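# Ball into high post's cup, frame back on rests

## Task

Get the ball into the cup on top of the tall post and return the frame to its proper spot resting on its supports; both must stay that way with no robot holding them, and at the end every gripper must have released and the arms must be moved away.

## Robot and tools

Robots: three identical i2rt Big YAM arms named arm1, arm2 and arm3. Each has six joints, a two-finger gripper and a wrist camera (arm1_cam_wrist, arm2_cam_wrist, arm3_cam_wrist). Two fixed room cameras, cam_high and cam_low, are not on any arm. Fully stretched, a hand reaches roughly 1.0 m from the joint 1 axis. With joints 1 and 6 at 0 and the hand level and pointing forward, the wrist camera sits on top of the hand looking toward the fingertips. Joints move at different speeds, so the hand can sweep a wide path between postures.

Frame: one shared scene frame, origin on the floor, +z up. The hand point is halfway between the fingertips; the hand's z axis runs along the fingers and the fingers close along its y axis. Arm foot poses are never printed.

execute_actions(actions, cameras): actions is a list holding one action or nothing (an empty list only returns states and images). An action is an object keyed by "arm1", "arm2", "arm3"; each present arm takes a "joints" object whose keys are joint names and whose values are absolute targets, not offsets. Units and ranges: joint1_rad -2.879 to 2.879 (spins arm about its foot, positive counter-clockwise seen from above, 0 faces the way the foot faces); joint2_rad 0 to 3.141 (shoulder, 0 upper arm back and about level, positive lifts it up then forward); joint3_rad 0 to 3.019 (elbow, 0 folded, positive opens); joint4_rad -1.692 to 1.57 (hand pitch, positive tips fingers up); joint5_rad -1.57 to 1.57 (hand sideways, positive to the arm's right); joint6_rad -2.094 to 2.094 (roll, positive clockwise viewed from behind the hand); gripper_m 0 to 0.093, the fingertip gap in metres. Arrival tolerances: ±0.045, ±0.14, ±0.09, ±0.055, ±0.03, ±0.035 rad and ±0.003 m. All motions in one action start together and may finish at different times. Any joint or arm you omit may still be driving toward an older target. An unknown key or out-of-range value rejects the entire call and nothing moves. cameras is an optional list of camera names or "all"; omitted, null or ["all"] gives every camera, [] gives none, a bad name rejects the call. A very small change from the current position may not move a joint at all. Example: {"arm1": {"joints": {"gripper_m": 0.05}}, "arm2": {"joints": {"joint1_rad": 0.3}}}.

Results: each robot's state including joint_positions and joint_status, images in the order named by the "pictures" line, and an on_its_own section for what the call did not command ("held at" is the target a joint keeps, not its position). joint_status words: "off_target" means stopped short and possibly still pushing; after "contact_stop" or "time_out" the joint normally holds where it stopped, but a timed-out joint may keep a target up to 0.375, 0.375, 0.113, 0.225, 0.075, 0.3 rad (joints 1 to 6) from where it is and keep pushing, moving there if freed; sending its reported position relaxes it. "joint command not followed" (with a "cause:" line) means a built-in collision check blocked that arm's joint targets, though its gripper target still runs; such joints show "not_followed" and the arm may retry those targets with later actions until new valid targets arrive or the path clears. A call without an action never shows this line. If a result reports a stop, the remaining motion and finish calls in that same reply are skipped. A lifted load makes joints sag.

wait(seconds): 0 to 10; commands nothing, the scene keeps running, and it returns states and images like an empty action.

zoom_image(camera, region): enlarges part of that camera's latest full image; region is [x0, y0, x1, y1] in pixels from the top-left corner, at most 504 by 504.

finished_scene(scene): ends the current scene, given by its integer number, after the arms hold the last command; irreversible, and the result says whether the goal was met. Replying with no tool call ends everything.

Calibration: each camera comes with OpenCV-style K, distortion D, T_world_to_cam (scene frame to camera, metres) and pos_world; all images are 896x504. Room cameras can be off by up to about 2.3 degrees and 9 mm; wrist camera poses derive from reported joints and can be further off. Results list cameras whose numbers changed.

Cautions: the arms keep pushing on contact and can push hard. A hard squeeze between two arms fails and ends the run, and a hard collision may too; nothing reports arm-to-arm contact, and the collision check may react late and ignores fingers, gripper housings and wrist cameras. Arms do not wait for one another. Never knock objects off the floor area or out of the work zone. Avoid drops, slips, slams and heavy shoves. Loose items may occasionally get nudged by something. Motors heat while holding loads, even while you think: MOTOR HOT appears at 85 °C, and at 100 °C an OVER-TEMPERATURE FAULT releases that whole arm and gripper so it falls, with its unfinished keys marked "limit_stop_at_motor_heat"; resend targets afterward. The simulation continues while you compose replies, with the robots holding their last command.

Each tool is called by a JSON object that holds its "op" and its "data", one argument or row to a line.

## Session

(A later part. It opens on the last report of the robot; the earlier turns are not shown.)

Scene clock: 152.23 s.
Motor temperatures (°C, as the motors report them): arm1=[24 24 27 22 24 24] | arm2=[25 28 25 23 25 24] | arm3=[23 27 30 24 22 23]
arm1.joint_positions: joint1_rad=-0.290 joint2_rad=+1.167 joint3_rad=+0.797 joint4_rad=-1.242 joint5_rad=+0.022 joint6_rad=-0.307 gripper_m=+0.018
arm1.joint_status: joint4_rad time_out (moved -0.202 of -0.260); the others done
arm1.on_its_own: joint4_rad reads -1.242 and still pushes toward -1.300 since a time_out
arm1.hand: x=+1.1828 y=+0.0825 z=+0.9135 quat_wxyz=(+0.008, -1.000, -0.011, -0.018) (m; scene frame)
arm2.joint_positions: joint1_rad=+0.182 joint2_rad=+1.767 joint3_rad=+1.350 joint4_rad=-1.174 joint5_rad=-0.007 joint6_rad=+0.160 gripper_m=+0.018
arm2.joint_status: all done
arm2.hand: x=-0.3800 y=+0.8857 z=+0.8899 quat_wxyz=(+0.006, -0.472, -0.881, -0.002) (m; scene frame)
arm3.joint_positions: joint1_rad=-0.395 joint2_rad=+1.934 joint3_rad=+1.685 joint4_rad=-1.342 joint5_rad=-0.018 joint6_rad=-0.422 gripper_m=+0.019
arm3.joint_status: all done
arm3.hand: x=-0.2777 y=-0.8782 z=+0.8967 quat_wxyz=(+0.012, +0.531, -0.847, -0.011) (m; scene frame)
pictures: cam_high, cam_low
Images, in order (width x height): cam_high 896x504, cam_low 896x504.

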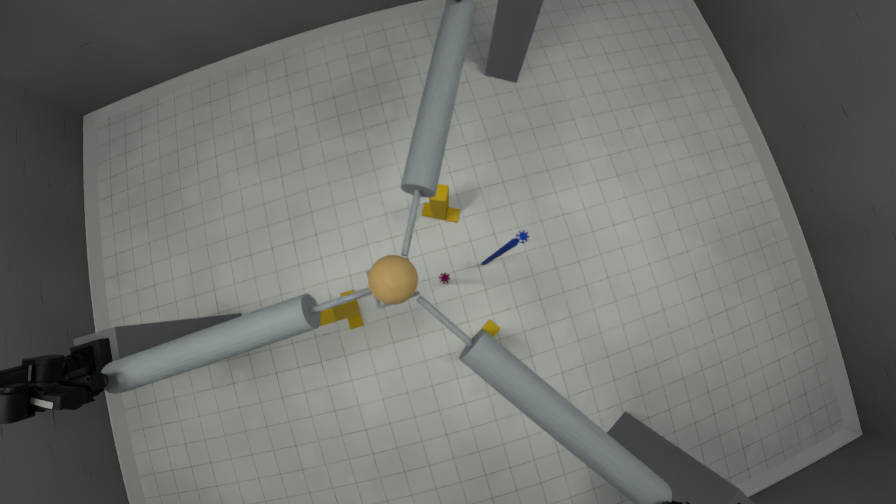

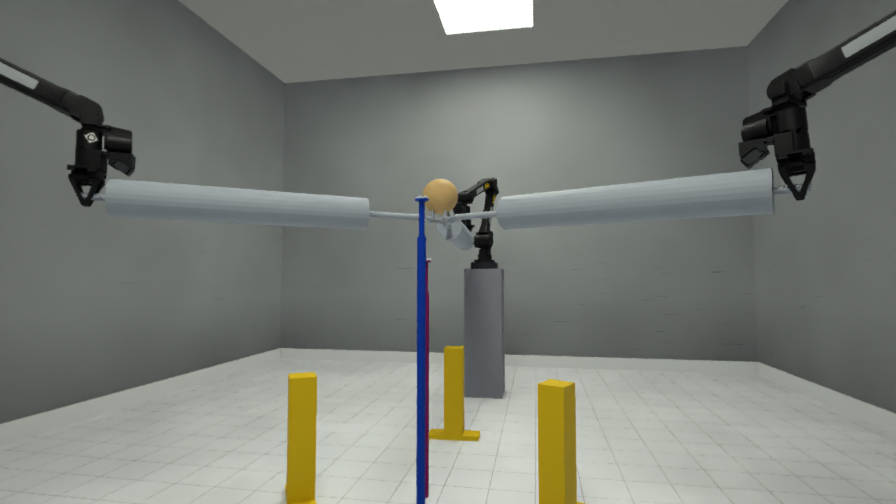

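{"op": "execute_actions", "data": {
  "actions": [
    {"arm1":{"joints":{"joint1_rad":-0.245,"joint2_rad":1.26,"joint3_rad":0.97,"joint4_rad":-1.29,"joint6_rad":-0.26}},"arm2":{"joints":{"joint1_rad":0.105,"joint2_rad":1.66,"joint3_rad":1.315,"joint4_rad":-1.225,"joint6_rad":0.083}},"arm3":{"joints":{"joint1_rad":-0.345,"joint2_rad":1.78,"joint3_rad":1.66,"joint4_rad":-1.36,"joint6_rad":-0.37}}}
  ],
  "cameras": []
}}

{"op": "execute_actions", "data": {
  "actions": [
    {"arm1":{"joints":{"joint1_rad":-0.206,"joint2_rad":1.363,"joint3_rad":1.105,"joint4_rad":-1.315,"joint6_rad":-0.22}},"arm2":{"joints":{"joint1_rad":0.027,"joint2_rad":1.58,"joint3_rad":1.245,"joint4_rad":-1.24,"joint6_rad":0.005}},"arm3":{"joints":{"joint1_rad":-0.291,"joint2_rad":1.675,"joint3_rad":1.545,"joint4_rad":-1.37,"joint6_rad":-0.316}}}
  ],
  "cameras": []
}}

{"op": "execute_actions", "data": {
  "actions": [
    {"arm1":{"joints":{"joint1_rad":-0.176,"joint2_rad":1.476,"joint3_rad":1.223,"joint4_rad":-1.32,"joint6_rad":-0.19}},"arm2":{"joints":{"joint1_rad":-0.064,"joint2_rad":1.527,"joint3_rad":1.183,"joint4_rad":-1.23,"joint6_rad":-0.086}},"arm3":{"joints":{"joint1_rad":-0.227,"joint2_rad":1.59,"joint3_rad":1.44,"joint4_rad":-1.35,"joint6_rad":-0.252}}}
  ],
  "cameras": []
}}

{"op": "execute_actions", "data": {
  "actions": [
    {"arm1":{"joints":{"joint1_rad":-0.151,"joint2_rad":1.589,"joint3_rad":1.35,"joint4_rad":-1.334,"joint6_rad":-0.166}},"arm2":{"joints":{"joint1_rad":-0.163,"joint2_rad":1.482,"joint3_rad":1.13,"joint4_rad":-1.22,"joint6_rad":-0.185}},"arm3":{"joints":{"joint1_rad":-0.155,"joint2_rad":1.515,"joint3_rad":1.345,"joint4_rad":-1.332,"joint6_rad":-0.18}}}
  ],
  "cameras": ["cam_low","cam_high"]
}}

Scene clock: 178.47 s.
Motor temperatures (°C, as the motors report them): arm1=[24 24 29 23 24 24] | arm2=[25 28 28 23 25 24] | arm3=[23 28 36 24 22 23]
arm1.joint_positions: joint1_rad=-0.268 joint2_rad=+1.265 joint3_rad=+0.905 joint4_rad=-1.255 joint5_rad=+0.011 joint6_rad=-0.291 gripper_m=+0.018
arm1.joint_status: all done
arm1.hand: x=+1.1437 y=+0.0847 z=+0.9245 quat_wxyz=(+0.003, -1.000, -0.013, -0.017) (m; scene frame)
arm2.joint_positions: joint1_rad=+0.121 joint2_rad=+1.692 joint3_rad=+1.307 joint4_rad=-1.213 joint5_rad=-0.001 joint6_rad=+0.093 gripper_m=+0.018
arm2.joint_status: all done
arm2.hand: x=-0.4195 y=+0.8837 z=+0.9112 quat_wxyz=(+0.010, -0.470, -0.883, -0.001) (m; scene frame)
arm3.joint_positions: joint1_rad=-0.353 joint2_rad=+1.834 joint3_rad=+1.630 joint4_rad=-1.382 joint5_rad=-0.012 joint6_rad=-0.389 gripper_m=+0.019
arm3.joint_status: all done
arm3.hand: x=-0.3147 y=-0.8798 z=+0.9319 quat_wxyz=(+0.010, +0.535, -0.845, -0.008) (m; scene frame)
pictures: none
No camera images: the call's "cameras" was empty. Leave "cameras" out to get every camera's image.

Scene clock: 179.57 s.
Motor temperatures (°C, as the motors report them): arm1=[24 24 30 23 24 24] | arm2=[25 28 28 23 25 24] | arm3=[23 28 36 24 22 23]
arm1.joint_positions: joint1_rad=-0.224 joint2_rad=+1.377 joint3_rad=+1.044 joint4_rad=-1.279 joint5_rad=+0.007 joint6_rad=-0.248 gripper_m=+0.018
arm1.joint_status: all done
arm1.hand: x=+1.0943 y=+0.0807 z=+0.9378 quat_wxyz=(+0.002, -1.000, -0.014, -0.016) (m; scene frame)
arm2.joint_positions: joint1_rad=+0.037 joint2_rad=+1.611 joint3_rad=+1.241 joint4_rad=-1.225 joint5_rad=+0.003 joint6_rad=+0.010 gripper_m=+0.018
arm2.joint_status: all done
arm2.hand: x=-0.4683 y=+0.8815 z=+0.9239 quat_wxyz=(+0.009, -0.470, -0.883, +0.000) (m; scene frame)
arm3.joint_positions: joint1_rad=-0.290 joint2_rad=+1.725 joint3_rad=+1.522 joint4_rad=-1.383 joint5_rad=-0.012 joint6_rad=-0.328 gripper_m=+0.019
arm3.joint_status: all done
arm3.hand: x=-0.3660 y=-0.8830 z=+0.9480 quat_wxyz=(+0.010, +0.536, -0.844, -0.007) (m; scene frame)
pictures: none
No camera images: the call's "cameras" was empty. Leave "cameras" out to get every camera's image.

Scene clock: 180.37 s.
Motor temperatures (°C, as the motors report them): arm1=[24 24 30 23 24 24] | arm2=[25 28 28 23 25 24] | arm3=[23 28 35 24 22 23]
arm1.joint_positions: joint1_rad=-0.192 joint2_rad=+1.490 joint3_rad=+1.167 joint4_rad=-1.292 joint5_rad=+0.006 joint6_rad=-0.217 gripper_m=+0.018
arm1.joint_status: all done
arm1.hand: x=+1.0487 y=+0.0773 z=+0.9401 quat_wxyz=(+0.002, -1.000, -0.015, -0.017) (m; scene frame)
arm2.joint_positions: joint1_rad=-0.054 joint2_rad=+1.562 joint3_rad=+1.179 joint4_rad=-1.217 joint5_rad=+0.003 joint6_rad=-0.080 gripper_m=+0.018
arm2.joint_status: all done
arm2.hand: x=-0.5139 y=+0.8786 z=+0.9230 quat_wxyz=(+0.011, -0.470, -0.882, -0.002) (m; scene frame)
arm3.joint_positions: joint1_rad=-0.225 joint2_rad=+1.644 joint3_rad=+1.415 joint4_rad=-1.363 joint5_rad=-0.012 joint6_rad=-0.263 gripper_m=+0.019
arm3.joint_status: all done
arm3.hand: x=-0.4123 y=-0.8861 z=+0.9474 quat_wxyz=(+0.013, +0.536, -0.844, -0.006) (m; scene frame)
pictures: none
No camera images: the call's "cameras" was empty. Leave "cameras" out to get every camera's image.

Scene clock: 181.17 s.
Motor temperatures (°C, as the motors report them): arm1=[24 24 30 23 24 24] | arm2=[25 28 27 23 25 24] | arm3=[23 28 35 24 22 23]
arm1.joint_positions: joint1_rad=-0.168 joint2_rad=+1.603 joint3_rad=+1.294 joint4_rad=-1.304 joint5_rad=+0.005 joint6_rad=-0.193 gripper_m=+0.018
arm1.joint_status: all done
arm1.hand: x=+1.0026 y=+0.0748 z=+0.9391 quat_wxyz=(+0.002, -1.000, -0.014, -0.016) (m; scene frame)
arm2.joint_positions: joint1_rad=-0.154 joint2_rad=+1.516 joint3_rad=+1.126 joint4_rad=-1.208 joint5_rad=+0.004 joint6_rad=-0.181 gripper_m=+0.018
arm2.joint_status: all done
arm2.hand: x=-0.5602 y=+0.8759 z=+0.9230 quat_wxyz=(+0.010, -0.470, -0.883, -0.003) (m; scene frame)
arm3.joint_positions: joint1_rad=-0.153 joint2_rad=+1.568 joint3_rad=+1.319 joint4_rad=-1.345 joint5_rad=-0.013 joint6_rad=-0.191 gripper_m=+0.019
arm3.joint_status: all done
arm3.hand: x=-0.4583 y=-0.8892 z=+0.9465 quat_wxyz=(+0.015, +0.536, -0.844, -0.005) (m; scene frame)
pictures: cam_high, cam_low
Images, in order (width x height): cam_high 896x504, cam_low 896x504.

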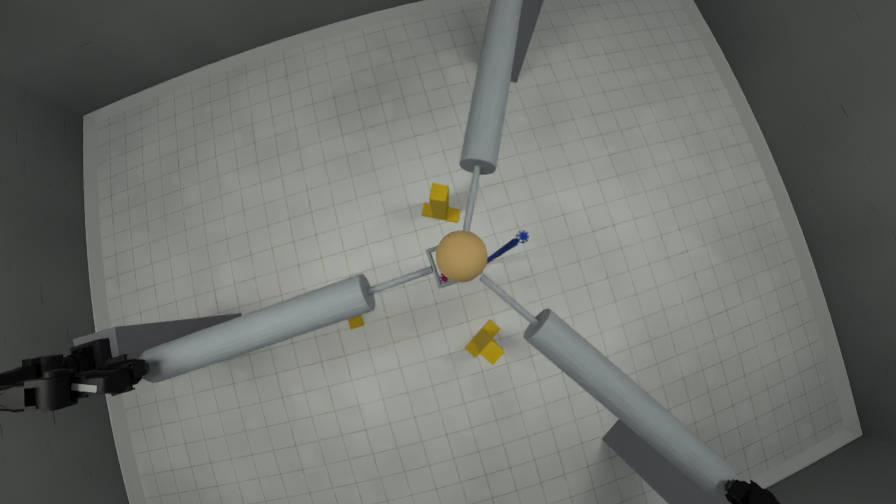

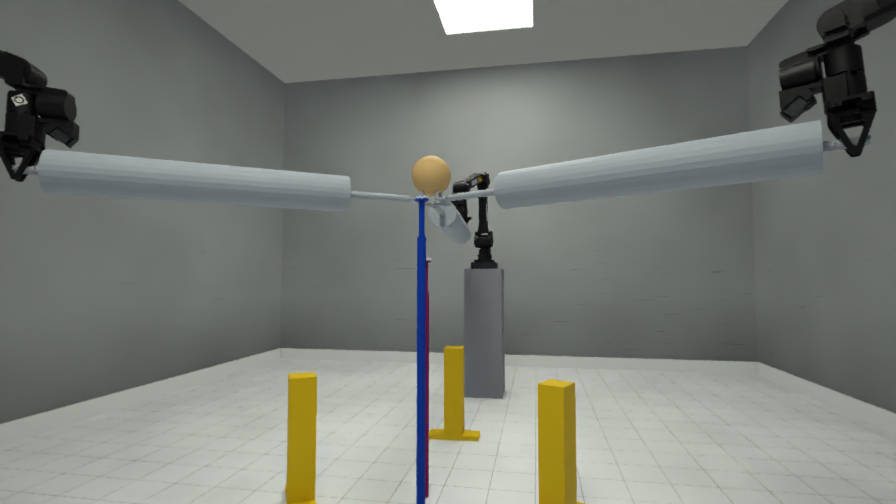

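{"op": "execute_actions", "data": {
  "actions": [
    {"arm1":{"joints":{"joint1_rad":-0.131,"joint2_rad":1.70,"joint3_rad":1.505,"joint4_rad":-1.365,"joint6_rad":-0.146}},"arm2":{"joints":{"joint1_rad":-0.272,"joint2_rad":1.448,"joint3_rad":1.095,"joint4_rad":-1.215,"joint6_rad":-0.294}},"arm3":{"joints":{"joint1_rad":-0.072,"joint2_rad":1.445,"joint3_rad":1.255,"joint4_rad":-1.325,"joint6_rad":-0.097}}}
  ],
  "cameras": []
}}

{"op": "execute_actions", "data": {
  "actions": [
    {"arm1":{"joints":{"joint1_rad":-0.115,"joint2_rad":1.815,"joint3_rad":1.665,"joint4_rad":-1.41,"joint6_rad":-0.13}},"arm2":{"joints":{"joint1_rad":-0.386,"joint2_rad":1.425,"joint3_rad":1.07,"joint4_rad":-1.213,"joint6_rad":-0.408}},"arm3":{"joints":{"joint1_rad":0.022,"joint2_rad":1.382,"joint3_rad":1.185,"joint4_rad":-1.32,"joint6_rad":-0.003}}}
  ],
  "cameras": []
}}

{"op": "execute_actions", "data": {
  "actions": [
    {"arm1":{"joints":{"joint1_rad":-0.10,"joint2_rad":1.935,"joint3_rad":1.85,"joint4_rad":-1.47,"joint6_rad":-0.115}},"arm2":{"joints":{"joint1_rad":-0.502,"joint2_rad":1.418,"joint3_rad":1.062,"joint4_rad":-1.213,"joint6_rad":-0.524}},"arm3":{"joints":{"joint1_rad":0.126,"joint2_rad":1.33,"joint3_rad":1.13,"joint4_rad":-1.32,"joint6_rad":0.10}}}
  ],
  "cameras": []
}}

{"op": "execute_actions", "data": {
  "actions": [
    {"arm1":{"joints":{"joint1_rad":-0.088,"joint2_rad":2.06,"joint3_rad":2.055,"joint4_rad":-1.545,"joint6_rad":-0.103}},"arm2":{"joints":{"joint1_rad":-0.622,"joint2_rad":1.424,"joint3_rad":1.07,"joint4_rad":-1.213,"joint6_rad":-0.644}},"arm3":{"joints":{"joint1_rad":0.24,"joint2_rad":1.288,"joint3_rad":1.09,"joint4_rad":-1.323,"joint6_rad":0.215}}}
  ]
}}

{"op": "zoom_image", "data": {
  "camera": "cam_low",
  "region": [360, 120, 490, 250]
}}

Scene clock: 192.63 s.
Motor temperatures (°C, as the motors report them): arm1=[24 24 31 22 24 24] | arm2=[25 28 27 23 25 24] | arm3=[23 27 33 24 22 23]
arm1.joint_positions: joint1_rad=-0.144 joint2_rad=+1.717 joint3_rad=+1.439 joint4_rad=-1.332 joint5_rad=+0.004 joint6_rad=-0.169 gripper_m=+0.018
arm1.joint_status: all done
arm1.hand: x=+0.9550 y=+0.0703 z=+0.9389 quat_wxyz=(+0.002, -1.000, -0.015, -0.015) (m; scene frame)
arm2.joint_positions: joint1_rad=-0.266 joint2_rad=+1.483 joint3_rad=+1.091 joint4_rad=-1.204 joint5_rad=+0.007 joint6_rad=-0.292 gripper_m=+0.018
arm2.joint_status: all done
arm2.hand: x=-0.6077 y=+0.8716 z=+0.9238 quat_wxyz=(+0.009, -0.470, -0.882, -0.002) (m; scene frame)
arm3.joint_positions: joint1_rad=-0.069 joint2_rad=+1.494 joint3_rad=+1.231 joint4_rad=-1.334 joint5_rad=-0.018 joint6_rad=-0.108 gripper_m=+0.019
arm3.joint_status: all done
arm3.hand: x=-0.5064 y=-0.8940 z=+0.9455 quat_wxyz=(+0.017, +0.536, -0.844, -0.005) (m; scene frame)
pictures: none
No camera images: the call's "cameras" was empty. Leave "cameras" out to get every camera's image.

Scene clock: 193.47 s.
Motor temperatures (°C, as the motors report them): arm1=[24 24 31 22 24 24] | arm2=[25 28 27 23 25 24] | arm3=[23 27 33 24 22 23]
arm1.joint_positions: joint1_rad=-0.128 joint2_rad=+1.831 joint3_rad=+1.598 joint4_rad=-1.378 joint5_rad=+0.003 joint6_rad=-0.154 gripper_m=+0.018
arm1.joint_status: all done
arm1.hand: x=+0.9092 y=+0.0679 z=+0.9402 quat_wxyz=(+0.002, -1.000, -0.015, -0.015) (m; scene frame)
arm2.joint_positions: joint1_rad=-0.378 joint2_rad=+1.460 joint3_rad=+1.068 joint4_rad=-1.204 joint5_rad=+0.007 joint6_rad=-0.405 gripper_m=+0.018
arm2.joint_status: all done
arm2.hand: x=-0.6535 y=+0.8694 z=+0.9247 quat_wxyz=(+0.008, -0.470, -0.882, -0.003) (m; scene frame)
arm3.joint_positions: joint1_rad=+0.026 joint2_rad=+1.431 joint3_rad=+1.162 joint4_rad=-1.327 joint5_rad=-0.022 joint6_rad=-0.012 gripper_m=+0.019
arm3.joint_status: all done
arm3.hand: x=-0.5534 y=-0.8966 z=+0.9454 quat_wxyz=(+0.018, +0.536, -0.844, -0.006) (m; scene frame)
pictures: none
No camera images: the call's "cameras" was empty. Leave "cameras" out to get every camera's image.

Scene clock: 194.37 s.
Motor temperatures (°C, as the motors report them): arm1=[24 24 31 22 24 24] | arm2=[25 28 27 23 25 24] | arm3=[23 27 33 24 22 23]
arm1.joint_positions: joint1_rad=-0.113 joint2_rad=+1.950 joint3_rad=+1.778 joint4_rad=-1.437 joint5_rad=+0.001 joint6_rad=-0.139 gripper_m=+0.018
arm1.joint_status: all done
arm1.hand: x=+0.8633 y=+0.0644 z=+0.9412 quat_wxyz=(+0.001, -1.000, -0.015, -0.014) (m; scene frame)
arm2.joint_positions: joint1_rad=-0.495 joint2_rad=+1.453 joint3_rad=+1.060 joint4_rad=-1.204 joint5_rad=+0.010 joint6_rad=-0.521 gripper_m=+0.018
arm2.joint_status: all done
arm2.hand: x=-0.6996 y=+0.8666 z=+0.9246 quat_wxyz=(+0.008, -0.470, -0.882, -0.004) (m; scene frame)
arm3.joint_positions: joint1_rad=+0.133 joint2_rad=+1.377 joint3_rad=+1.107 joint4_rad=-1.326 joint5_rad=-0.027 joint6_rad=+0.094 gripper_m=+0.019
arm3.joint_status: all done
arm3.hand: x=-0.6005 y=-0.8999 z=+0.9454 quat_wxyz=(+0.020, +0.536, -0.844, -0.006) (m; scene frame)
pictures: none
No camera images: the call's "cameras" was empty. Leave "cameras" out to get every camera's image.

Scene clock: 195.30 s.
Motor temperatures (°C, as the motors report them): arm1=[24 25 31 22 24 24] | arm2=[25 27 27 23 25 24] | arm3=[23 27 33 24 22 23]
arm1.joint_positions: joint1_rad=-0.106 joint2_rad=+2.078 joint3_rad=+1.983 joint4_rad=-1.512 joint5_rad=+0.001 joint6_rad=-0.130 gripper_m=+0.018
arm1.joint_status: all done
arm1.hand: x=+0.8188 y=+0.0644 z=+0.9422 quat_wxyz=(+0.002, -1.000, -0.014, -0.013) (m; scene frame)
arm2.joint_positions: joint1_rad=-0.611 joint2_rad=+1.453 joint3_rad=+1.060 joint4_rad=-1.203 joint5_rad=+0.010 joint6_rad=-0.638 gripper_m=+0.018
arm2.joint_status: all done
arm2.hand: x=-0.7451 y=+0.8661 z=+0.9245 quat_wxyz=(+0.007, -0.470, -0.883, -0.005) (m; scene frame)
arm3.joint_positions: joint1_rad=+0.248 joint2_rad=+1.336 joint3_rad=+1.070 joint4_rad=-1.324 joint5_rad=-0.030 joint6_rad=+0.209 gripper_m=+0.019
arm3.joint_status: all done
arm3.hand: x=-0.6460 y=-0.9012 z=+0.9465 quat_wxyz=(+0.019, +0.537, -0.844, -0.007) (m; scene frame)
pictures: arm1_cam_wrist, arm2_cam_wrist, arm3_cam_wrist, cam_high, cam_low
camera_calibration (this result's frames):
arm1_cam_wrist: T_world_to_cam=[[-0.0251468, 0.999684, 0.000219019, -0.0421661], [0.79564, 0.0198815, 0.605443, -1.21469], [0.605247, 0.0153992, -0.795889, 0.375104], [0, 0, 0, 1]] pos_world=[0.738363, 0.0605262, 1.03397]
arm2_cam_wrist: T_world_to_cam=[[-0.8345, -0.55099, 0.00437915, -0.15084], [-0.436205, 0.665467, 0.605706, -1.45949], [-0.336652, 0.503552, -0.795676, 0.173234], [0, 0, 0, 1]] pos_world=[-0.704192, 0.800897, 1.02252]
arm3_cam_wrist: T_world_to_cam=[[0.906418, -0.421505, -0.0271863, 0.230732], [-0.319779, -0.726864, 0.607791, -1.43362], [-0.275948, -0.54222, -0.793631, 0.208463], [0, 0, 0, 1]] pos_world=[-0.610056, -0.831762, 1.04306]
Images, in order (width x height): arm1_cam_wrist 896x504, arm2_cam_wrist 896x504, arm3_cam_wrist 896x504, cam_high 896x504, cam_low 896x504.

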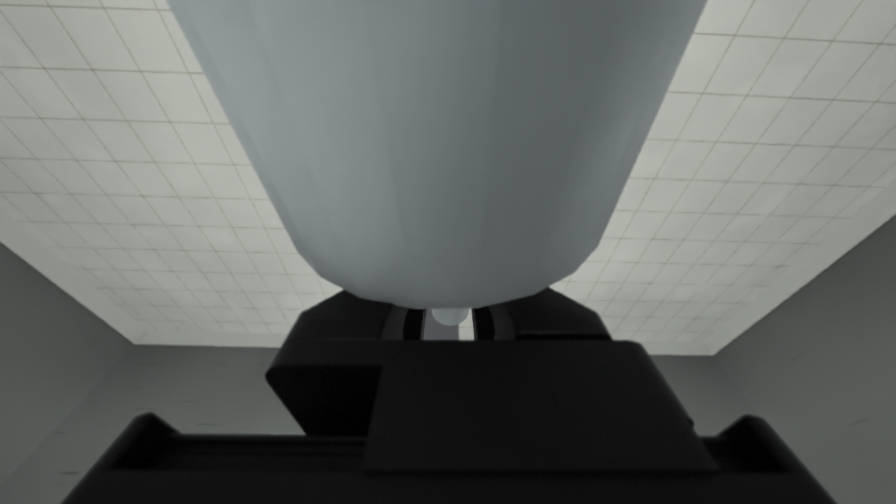

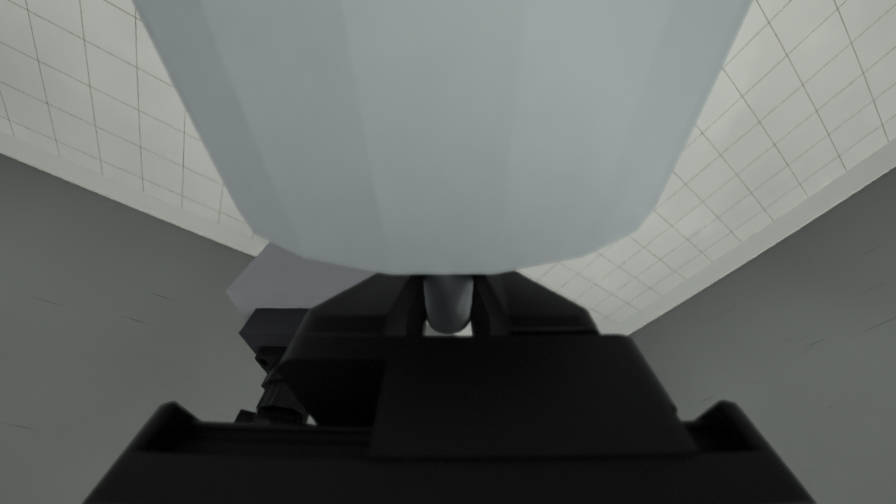

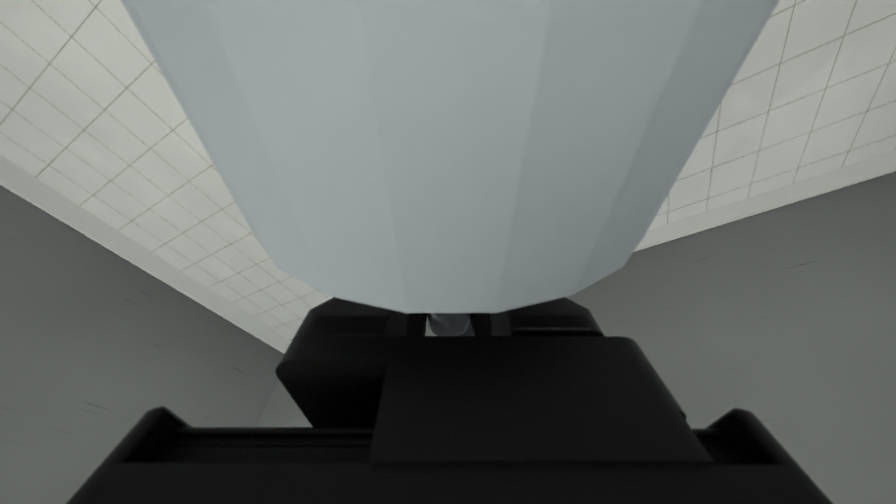

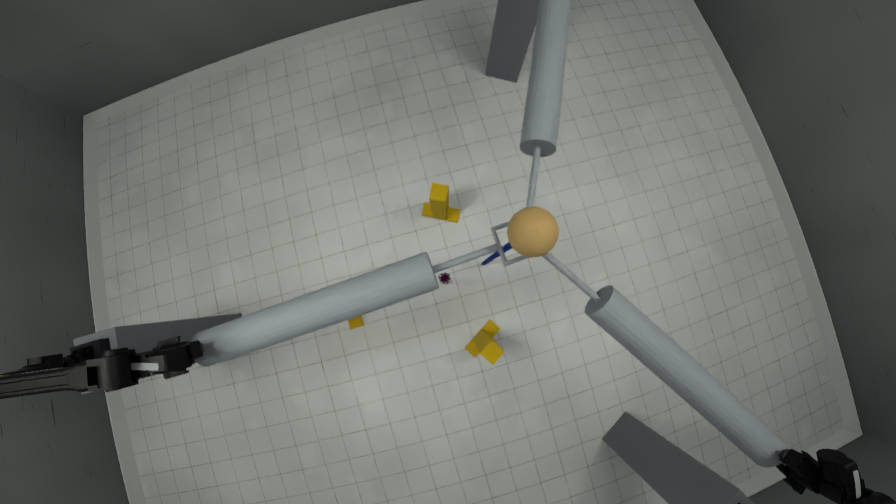

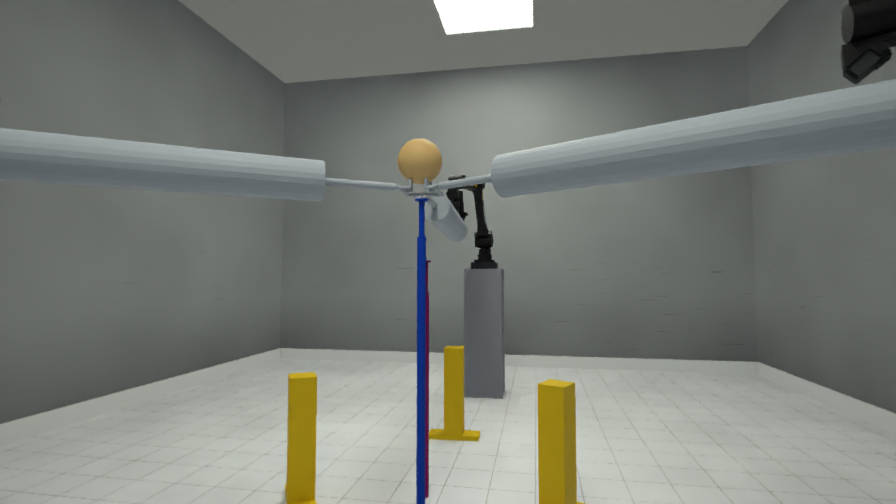

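Region (360, 120, 490, 250) of cam_low's 896x504 image, scaled by 3.877, with more detail than that image has.

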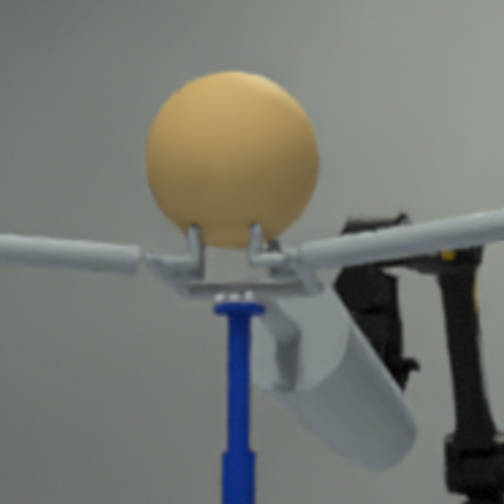

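{"op": "execute_actions", "data": {
  "actions": [
    {"arm1":{"joints":{"joint1_rad":-0.08,"joint2_rad":2.085,"joint3_rad":1.96,"joint4_rad":-1.43}},"arm2":{"joints":{"joint1_rad":-0.63,"joint2_rad":1.49,"joint3_rad":1.007,"joint4_rad":-1.095}},"arm3":{"joints":{"joint1_rad":0.245,"joint2_rad":1.345,"joint3_rad":0.985,"joint4_rad":-1.178}}}
  ],
  "cameras": ["cam_low","cam_high"]
}}

{"op": "zoom_image", "data": {
  "camera": "cam_low",
  "region": [360, 120, 490, 250]
}}

Scene clock: 209.60 s.
Motor temperatures (°C, as the motors report them): arm1=[24 26 33 22 24 24] | arm2=[25 27 27 23 25 24] | arm3=[23 26 32 24 23 23]
arm1.joint_positions: joint1_rad=-0.097 joint2_rad=+2.104 joint3_rad=+1.939 joint4_rad=-1.444 joint5_rad=+0.002 joint6_rad=-0.125 gripper_m=+0.018
arm1.joint_status: all done
arm1.hand: x=+0.8141 y=+0.0595 z=+0.9096 quat_wxyz=(+0.003, -1.000, -0.016, -0.014) (m; scene frame)
arm2.joint_positions: joint1_rad=-0.620 joint2_rad=+1.515 joint3_rad=+1.011 joint4_rad=-1.092 joint5_rad=+0.010 joint6_rad=-0.647 gripper_m=+0.018
arm2.joint_status: all done
arm2.hand: x=-0.7490 y=+0.8603 z=+0.8845 quat_wxyz=(+0.007, -0.470, -0.883, -0.004) (m; scene frame)
arm3.joint_positions: joint1_rad=+0.251 joint2_rad=+1.357 joint3_rad=+0.969 joint4_rad=-1.195 joint5_rad=-0.027 joint6_rad=+0.210 gripper_m=+0.019
arm3.joint_status: all done
arm3.hand: x=-0.6478 y=-0.9061 z=+0.9027 quat_wxyz=(+0.015, +0.537, -0.843, -0.009) (m; scene frame)
pictures: cam_high, cam_low
Images, in order (width x height): cam_high 896x504, cam_low 896x504.

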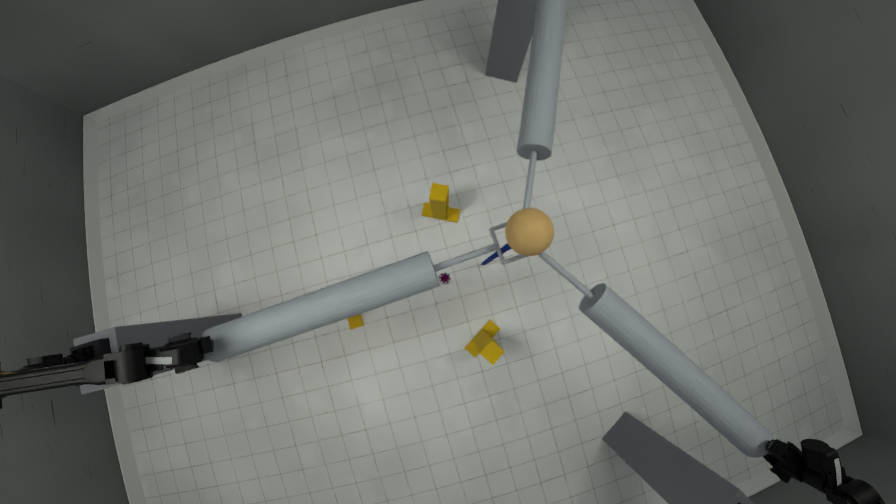

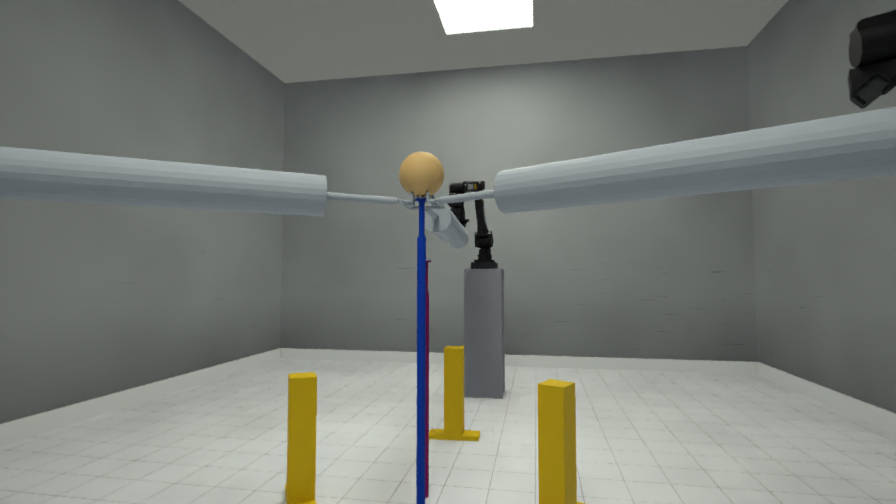

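Region (360, 120, 490, 250) of cam_low's 896x504 image, scaled by 3.877, with more detail than that image has.

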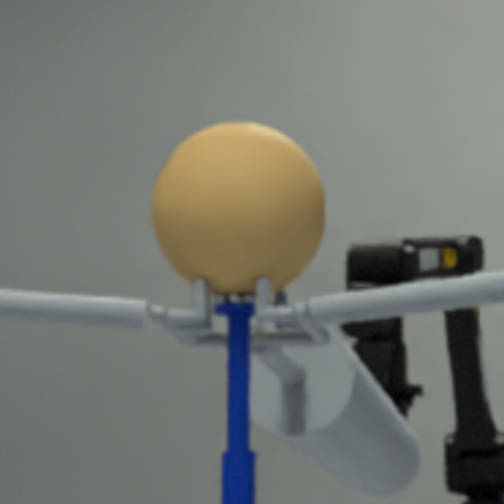

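Centered. Lower in two steps.

{"op": "execute_actions", "data": {
  "actions": [
    {"arm1":{"joints":{"joint2_rad":2.10,"joint3_rad":1.905,"joint4_rad":-1.375}},"arm2":{"joints":{"joint2_rad":1.522,"joint3_rad":0.972,"joint4_rad":-1.028}},"arm3":{"joints":{"joint2_rad":1.378,"joint3_rad":0.943,"joint4_rad":-1.105}}}
  ],
  "cameras": ["cam_low"]
}}

{"op": "zoom_image", "data": {
  "camera": "cam_low",
  "region": [360, 120, 490, 250]
}}

{"op": "execute_actions", "data": {
  "actions": [
    {"arm1":{"joints":{"joint2_rad":2.115,"joint3_rad":1.86,"joint4_rad":-1.315}},"arm2":{"joints":{"joint2_rad":1.56,"joint3_rad":0.94,"joint4_rad":-0.96}},"arm3":{"joints":{"joint2_rad":1.41,"joint3_rad":0.904,"joint4_rad":-1.032}}}
  ],
  "cameras": ["cam_low","cam_high"]
}}

{"op": "zoom_image", "data": {
  "camera": "cam_low",
  "region": [360, 140, 490, 270]
}}

Scene clock: 215.50 s.
Motor temperatures (°C, as the motors report them): arm1=[24 26 32 22 24 24] | arm2=[25 27 27 23 25 24] | arm3=[23 26 31 24 23 23]
arm1.joint_positions: joint1_rad=-0.097 joint2_rad=+2.112 joint3_rad=+1.896 joint4_rad=-1.387 joint5_rad=+0.005 joint6_rad=-0.124 gripper_m=+0.018
arm1.joint_status: all done
arm1.hand: x=+0.8138 y=+0.0600 z=+0.8884 quat_wxyz=(+0.004, -1.000, -0.015, -0.011) (m; scene frame)
arm2.joint_positions: joint1_rad=-0.620 joint2_rad=+1.535 joint3_rad=+0.979 joint4_rad=-1.035 joint5_rad=+0.007 joint6_rad=-0.647 gripper_m=+0.018
arm2.joint_status: all done
arm2.hand: x=-0.7484 y=+0.8612 z=+0.8662 quat_wxyz=(+0.004, -0.470, -0.883, -0.003) (m; scene frame)
arm3.joint_positions: joint1_rad=+0.251 joint2_rad=+1.380 joint3_rad=+0.932 joint4_rad=-1.127 joint5_rad=-0.025 joint6_rad=+0.210 gripper_m=+0.019
arm3.joint_status: all done
arm3.hand: x=-0.6473 y=-0.9048 z=+0.8820 quat_wxyz=(+0.012, +0.537, -0.843, -0.011) (m; scene frame)
pictures: cam_low
Images, in order (width x height): cam_low 896x504.

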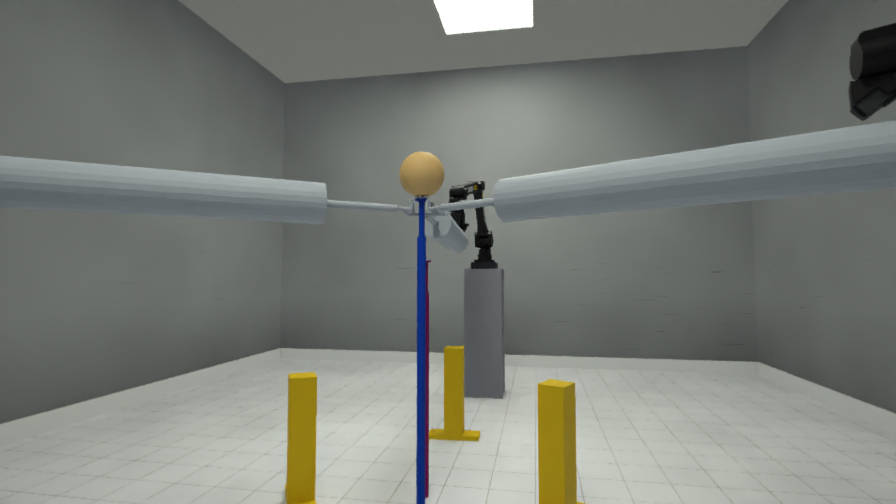

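Region (360, 120, 490, 250) of cam_low's 896x504 image, scaled by 3.877, with more detail than that image has.

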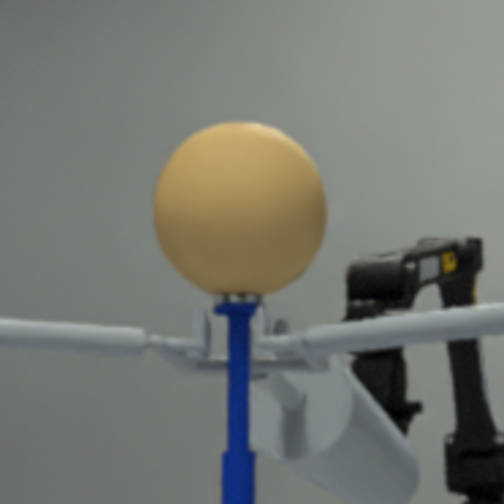

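Scene clock: 216.23 s.
Motor temperatures (°C, as the motors report them): arm1=[24 27 32 22 24 24] | arm2=[25 27 27 23 25 24] | arm3=[23 26 31 24 23 23]
arm1.joint_positions: joint1_rad=-0.097 joint2_rad=+2.129 joint3_rad=+1.853 joint4_rad=-1.324 joint5_rad=+0.005 joint6_rad=-0.123 gripper_m=+0.018
arm1.joint_status: all done
arm1.hand: x=+0.8133 y=+0.0603 z=+0.8615 quat_wxyz=(+0.005, -1.000, -0.015, -0.010) (m; scene frame)
arm2.joint_positions: joint1_rad=-0.620 joint2_rad=+1.575 joint3_rad=+0.947 joint4_rad=-0.966 joint5_rad=+0.005 joint6_rad=-0.647 gripper_m=+0.018
arm2.joint_status: all done
arm2.hand: x=-0.7480 y=+0.8619 z=+0.8408 quat_wxyz=(+0.004, -0.470, -0.883, -0.005) (m; scene frame)
arm3.joint_positions: joint1_rad=+0.251 joint2_rad=+1.414 joint3_rad=+0.894 joint4_rad=-1.053 joint5_rad=-0.021 joint6_rad=+0.210 gripper_m=+0.019
arm3.joint_status: all done
arm3.hand: x=-0.6467 y=-0.9040 z=+0.8574 quat_wxyz=(+0.010, +0.537, -0.843, -0.010) (m; scene frame)
pictures: cam_high, cam_low
Images, in order (width x height): cam_high 896x504, cam_low 896x504.

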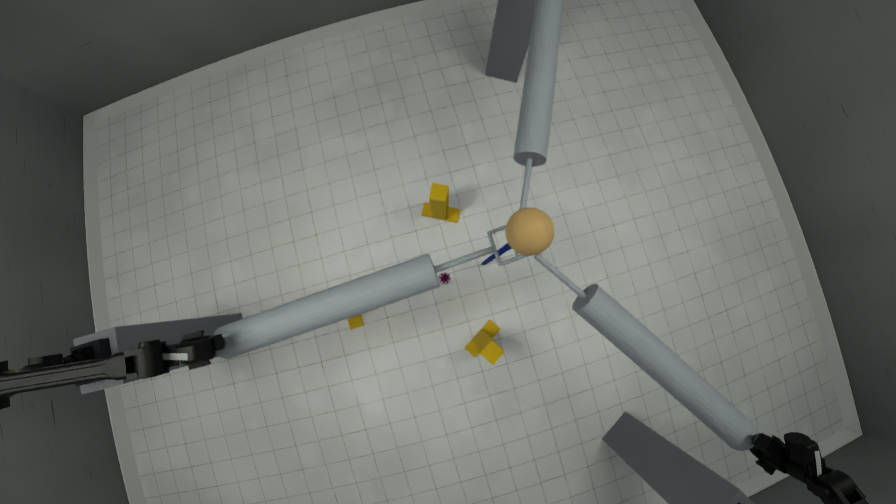

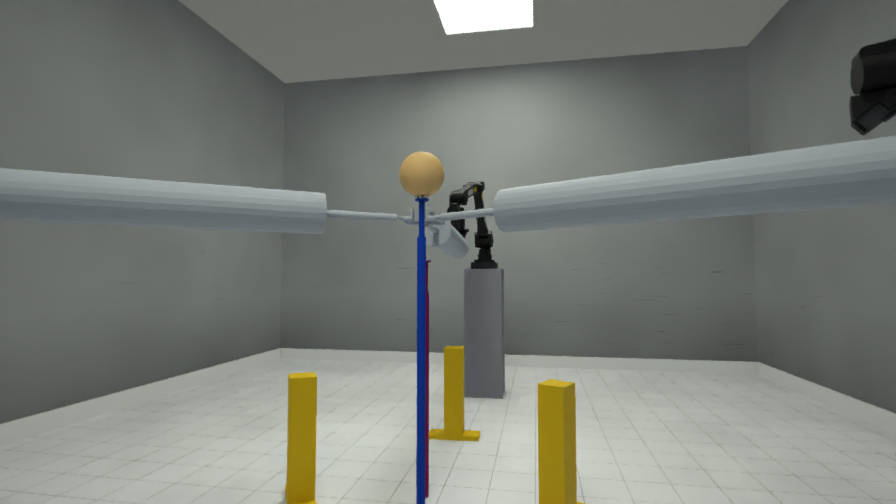

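Region (360, 140, 490, 270) of cam_low's 896x504 image, scaled by 3.877, with more detail than that image has.

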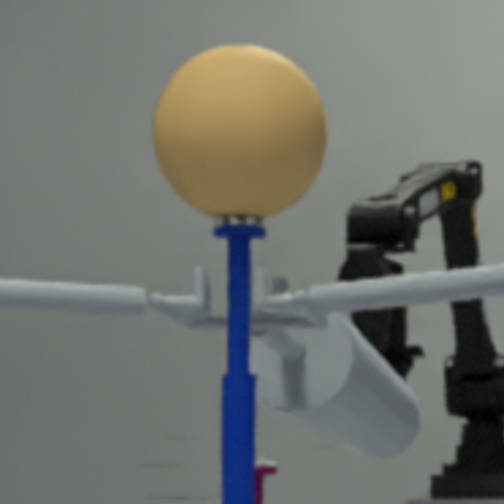

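{"op": "execute_actions", "data": {
  "actions": [
    {"arm1":{"joints":{"joint1_rad":-0.11,"joint2_rad":1.995,"joint3_rad":1.675,"joint4_rad":-1.245,"joint6_rad":-0.13}},"arm2":{"joints":{"joint1_rad":-0.497,"joint2_rad":1.557,"joint3_rad":0.94,"joint4_rad":-0.96,"joint6_rad":-0.525}},"arm3":{"joints":{"joint1_rad":0.135,"joint2_rad":1.44,"joint3_rad":0.965,"joint4_rad":-1.045,"joint6_rad":0.10}}}
  ],
  "cameras": ["cam_low"]
}}

{"op": "zoom_image", "data": {
  "camera": "cam_low",
  "region": [360, 140, 490, 270]
}}

Scene clock: 231.80 s.
Motor temperatures (°C, as the motors report them): arm1=[24 27 30 22 24 24] | arm2=[25 27 26 23 25 24] | arm3=[23 25 31 24 23 23]
arm1.joint_positions: joint1_rad=-0.102 joint2_rad=+2.021 joint3_rad=+1.669 joint4_rad=-1.248 joint5_rad=-0.002 joint6_rad=-0.133 gripper_m=+0.018
arm1.joint_status: all done
arm1.hand: x=+0.8543 y=+0.0582 z=+0.8598 quat_wxyz=(+0.001, -1.000, -0.018, -0.009) (m; scene frame)
arm2.joint_positions: joint1_rad=-0.511 joint2_rad=+1.575 joint3_rad=+0.947 joint4_rad=-0.964 joint5_rad=+0.010 joint6_rad=-0.537 gripper_m=+0.018
arm2.joint_status: all done
arm2.hand: x=-0.7057 y=+0.8613 z=+0.8408 quat_wxyz=(+0.007, -0.470, -0.883, -0.002) (m; scene frame)
arm3.joint_positions: joint1_rad=+0.147 joint2_rad=+1.436 joint3_rad=+0.915 joint4_rad=-1.045 joint5_rad=-0.012 joint6_rad=+0.110 gripper_m=+0.019
arm3.joint_status: all done
arm3.hand: x=-0.6058 y=-0.9050 z=+0.8566 quat_wxyz=(+0.003, +0.536, -0.844, -0.009) (m; scene frame)
pictures: cam_low
Images, in order (width x height): cam_low 896x504.

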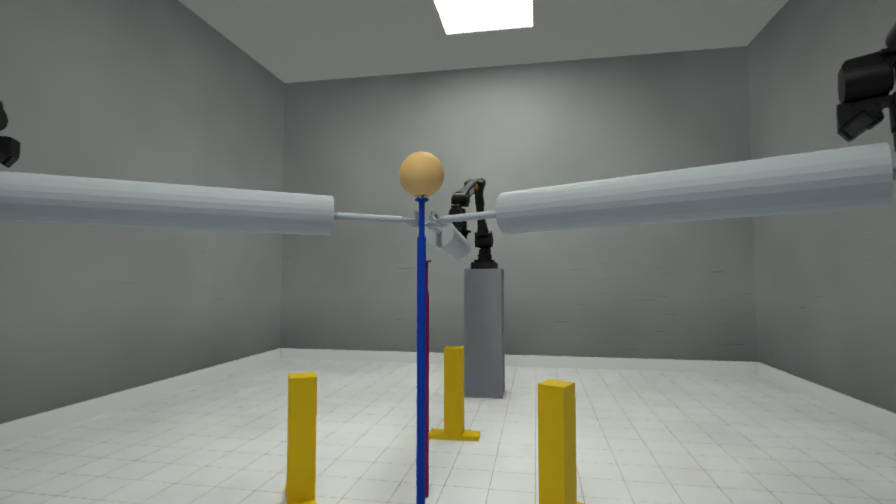

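Region (360, 140, 490, 270) of cam_low's 896x504 image, scaled by 3.877, with more detail than that image has.

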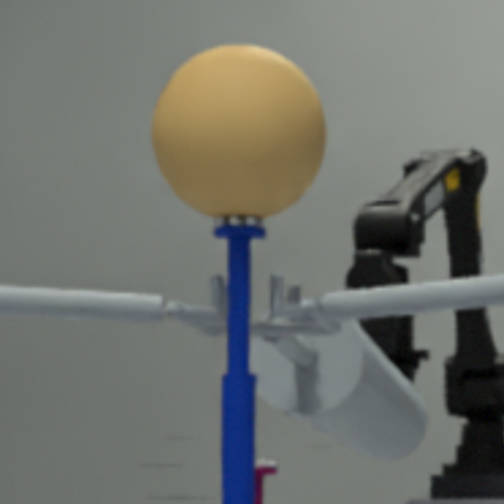

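{"op": "execute_actions", "data": {
  "actions": [
    {"arm1":{"joints":{"joint1_rad":-0.132,"joint2_rad":1.88,"joint3_rad":1.495,"joint4_rad":-1.18,"joint6_rad":-0.15}},"arm2":{"joints":{"joint1_rad":-0.38,"joint2_rad":1.565,"joint3_rad":0.955,"joint4_rad":-0.963,"joint6_rad":-0.405}},"arm3":{"joints":{"joint1_rad":0.018,"joint2_rad":1.495,"joint3_rad":1.03,"joint4_rad":-1.05,"joint6_rad":-0.017}}}
  ],
  "cameras": ["cam_high"]
}}

{"op": "execute_actions", "data": {
  "actions": [
    {"arm1":{"joints":{"joint1_rad":-0.163,"joint2_rad":1.665,"joint3_rad":1.19,"joint4_rad":-1.09,"joint6_rad":-0.175}},"arm2":{"joints":{"joint1_rad":-0.135,"joint2_rad":1.60,"joint3_rad":1.015,"joint4_rad":-0.975,"joint6_rad":-0.15}},"arm3":{"joints":{"joint1_rad":-0.146,"joint2_rad":1.635,"joint3_rad":1.207,"joint4_rad":-1.08,"joint6_rad":-0.172}}}
  ],
  "cameras": []
}}

{"op": "execute_actions", "data": {
  "actions": [
    {"arm1":{"joints":{"joint1_rad":-0.209,"joint2_rad":1.455,"joint3_rad":0.93,"joint4_rad":-1.045,"joint6_rad":-0.212}},"arm2":{"joints":{"joint1_rad":0.082,"joint2_rad":1.682,"joint3_rad":1.125,"joint4_rad":-1.005,"joint6_rad":0.075}},"arm3":{"joints":{"joint1_rad":-0.269,"joint2_rad":1.79,"joint3_rad":1.43,"joint4_rad":-1.137,"joint6_rad":-0.288}}}
  ],
  "cameras": []
}}

{"op": "execute_actions", "data": {
  "actions": [
    {"arm1":{"joints":{"joint1_rad":-0.282,"joint2_rad":1.22,"joint3_rad":0.705,"joint4_rad":-1.065,"joint6_rad":-0.278}},"arm2":{"joints":{"joint1_rad":0.26,"joint2_rad":1.80,"joint3_rad":1.30,"joint4_rad":-1.06,"joint6_rad":0.26}},"arm3":{"joints":{"joint1_rad":-0.362,"joint2_rad":1.965,"joint3_rad":1.715,"joint4_rad":-1.23,"joint6_rad":-0.374}}}
  ],
  "cameras": ["cam_high","cam_low"]
}}

Scene clock: 242.57 s.
Motor temperatures (°C, as the motors report them): arm1=[24 27 30 22 24 24] | arm2=[25 27 26 23 25 24] | arm3=[23 25 32 24 23 23]
arm1.joint_positions: joint1_rad=-0.123 joint2_rad=+1.904 joint3_rad=+1.490 joint4_rad=-1.187 joint5_rad=-0.001 joint6_rad=-0.153 gripper_m=+0.018
arm1.joint_status: all done
arm1.hand: x=+0.9027 y=+0.0657 z=+0.8616 quat_wxyz=(+0.001, -1.000, -0.016, -0.010) (m; scene frame)
arm2.joint_positions: joint1_rad=-0.390 joint2_rad=+1.575 joint3_rad=+0.947 joint4_rad=-0.964 joint5_rad=+0.009 joint6_rad=-0.418 gripper_m=+0.018
arm2.joint_status: all done
arm2.hand: x=-0.6582 y=+0.8665 z=+0.8407 quat_wxyz=(+0.008, -0.470, -0.883, -0.001) (m; scene frame)
arm3.joint_positions: joint1_rad=+0.030 joint2_rad=+1.496 joint3_rad=+0.980 joint4_rad=-1.048 joint5_rad=-0.010 joint6_rad=-0.008 gripper_m=+0.019
arm3.joint_status: all done
arm3.hand: x=-0.5548 y=-0.8991 z=+0.8566 quat_wxyz=(+0.001, +0.536, -0.844, -0.010) (m; scene frame)
pictures: cam_high
Images, in order (width x height): cam_high 896x504.

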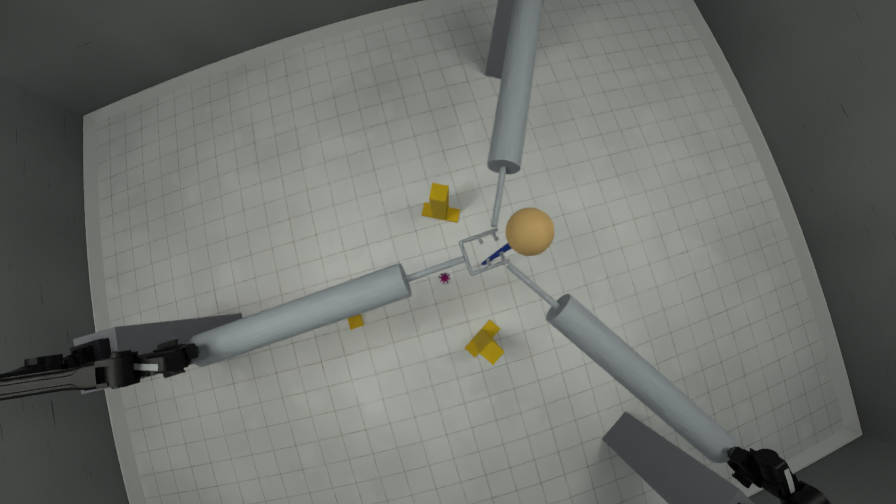

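Scene clock: 243.57 s.
Motor temperatures (°C, as the motors report them): arm1=[24 27 30 22 24 24] | arm2=[25 27 26 23 25 24] | arm3=[23 25 32 24 23 23]
arm1.joint_positions: joint1_rad=-0.170 joint2_rad=+1.679 joint3_rad=+1.184 joint4_rad=-1.105 joint5_rad=+0.005 joint6_rad=-0.190 gripper_m=+0.018
arm1.joint_status: all done
arm1.hand: x=+0.9979 y=+0.0766 z=+0.8664 quat_wxyz=(+0.003, -1.000, -0.012, -0.009) (m; scene frame)
arm2.joint_positions: joint1_rad=-0.140 joint2_rad=+1.607 joint3_rad=+0.974 joint4_rad=-0.964 joint5_rad=+0.004 joint6_rad=-0.162 gripper_m=+0.018
arm2.joint_status: all done
arm2.hand: x=-0.5589 y=+0.8868 z=+0.8367 quat_wxyz=(+0.009, -0.472, -0.882, -0.002) (m; scene frame)
arm3.joint_positions: joint1_rad=-0.130 joint2_rad=+1.642 joint3_rad=+1.161 joint4_rad=-1.076 joint5_rad=-0.009 joint6_rad=-0.163 gripper_m=+0.019
arm3.joint_status: all done
arm3.hand: x=-0.4637 y=-0.8791 z=+0.8578 quat_wxyz=(-0.003, +0.534, -0.846, -0.010) (m; scene frame)
pictures: none
No camera images: the call's "cameras" was empty. Leave "cameras" out to get every camera's image.

Scene clock: 244.53 s.
Motor temperatures (°C, as the motors report them): arm1=[24 27 30 22 24 24] | arm2=[25 27 26 23 25 24] | arm3=[23 25 33 24 23 23]
arm1.joint_positions: joint1_rad=-0.211 joint2_rad=+1.466 joint3_rad=+0.917 joint4_rad=-1.055 joint5_rad=+0.012 joint6_rad=-0.222 gripper_m=+0.018
arm1.joint_status: all done
arm1.hand: x=+1.0917 y=+0.0776 z=+0.8622 quat_wxyz=(+0.006, -1.000, -0.008, -0.012) (m; scene frame)
arm2.joint_positions: joint1_rad=+0.078 joint2_rad=+1.698 joint3_rad=+1.089 joint4_rad=-0.986 joint5_rad=+0.002 joint6_rad=+0.063 gripper_m=+0.018
arm2.joint_status: all done
arm2.hand: x=-0.4589 y=+0.8998 z=+0.8349 quat_wxyz=(+0.009, -0.475, -0.880, +0.001) (m; scene frame)
arm3.joint_positions: joint1_rad=-0.255 joint2_rad=+1.798 joint3_rad=+1.367 joint4_rad=-1.130 joint5_rad=-0.012 joint6_rad=-0.282 gripper_m=+0.019
arm3.joint_status: all done
arm3.hand: x=-0.3762 y=-0.8662 z=+0.8557 quat_wxyz=(-0.002, +0.532, -0.847, -0.010) (m; scene frame)
pictures: none
No camera images: the call's "cameras" was empty. Leave "cameras" out to get every camera's image.

Scene clock: 245.50 s.
Motor temperatures (°C, as the motors report them): arm1=[24 27 30 22 24 24] | arm2=[25 27 26 23 25 24] | arm3=[23 25 33 24 23 23]
arm1.joint_positions: joint1_rad=-0.283 joint2_rad=+1.232 joint3_rad=+0.686 joint4_rad=-1.061 joint5_rad=+0.018 joint6_rad=-0.282 gripper_m=+0.018
arm1.joint_status: all done
arm1.hand: x=+1.1847 y=+0.0795 z=+0.8584 quat_wxyz=(+0.007, -1.000, -0.001, -0.014) (m; scene frame)
arm2.joint_positions: joint1_rad=+0.254 joint2_rad=+1.821 joint3_rad=+1.263 joint4_rad=-1.029 joint5_rad=+0.001 joint6_rad=+0.246 gripper_m=+0.018
arm2.joint_status: all done
arm2.hand: x=-0.3592 y=+0.9135 z=+0.8340 quat_wxyz=(+0.006, -0.478, -0.878, +0.003) (m; scene frame)
arm3.joint_positions: joint1_rad=-0.346 joint2_rad=+1.974 joint3_rad=+1.632 joint4_rad=-1.230 joint5_rad=-0.010 joint6_rad=-0.365 gripper_m=+0.019
arm3.joint_status: all done
arm3.hand: x=-0.2910 y=-0.8521 z=+0.8549 quat_wxyz=(+0.003, +0.528, -0.849, -0.009) (m; scene frame)
pictures: cam_high, cam_low
Images, in order (width x height): cam_high 896x504, cam_low 896x504.

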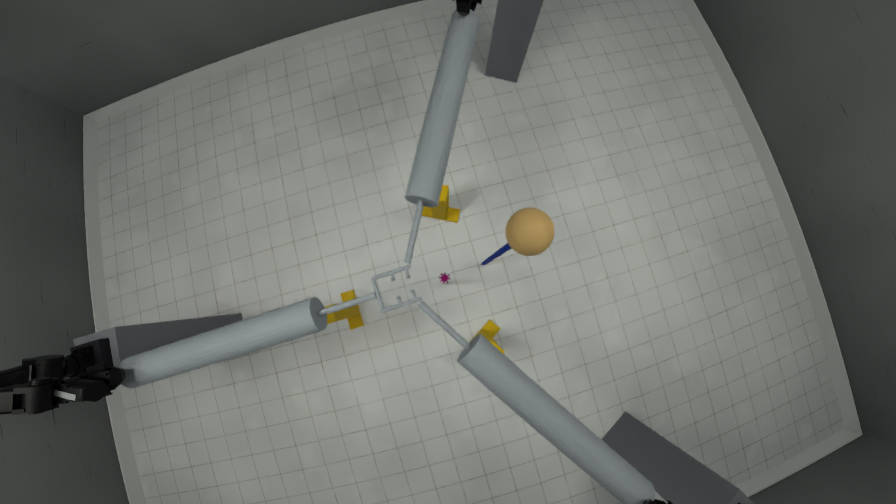

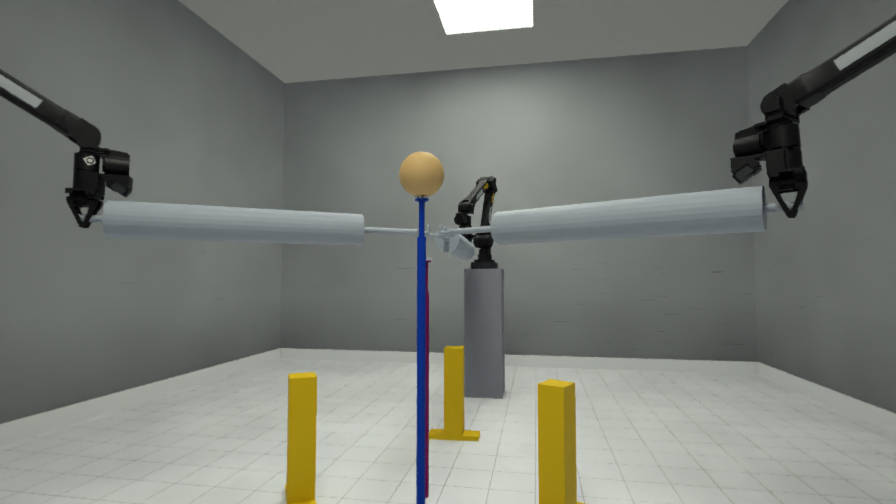

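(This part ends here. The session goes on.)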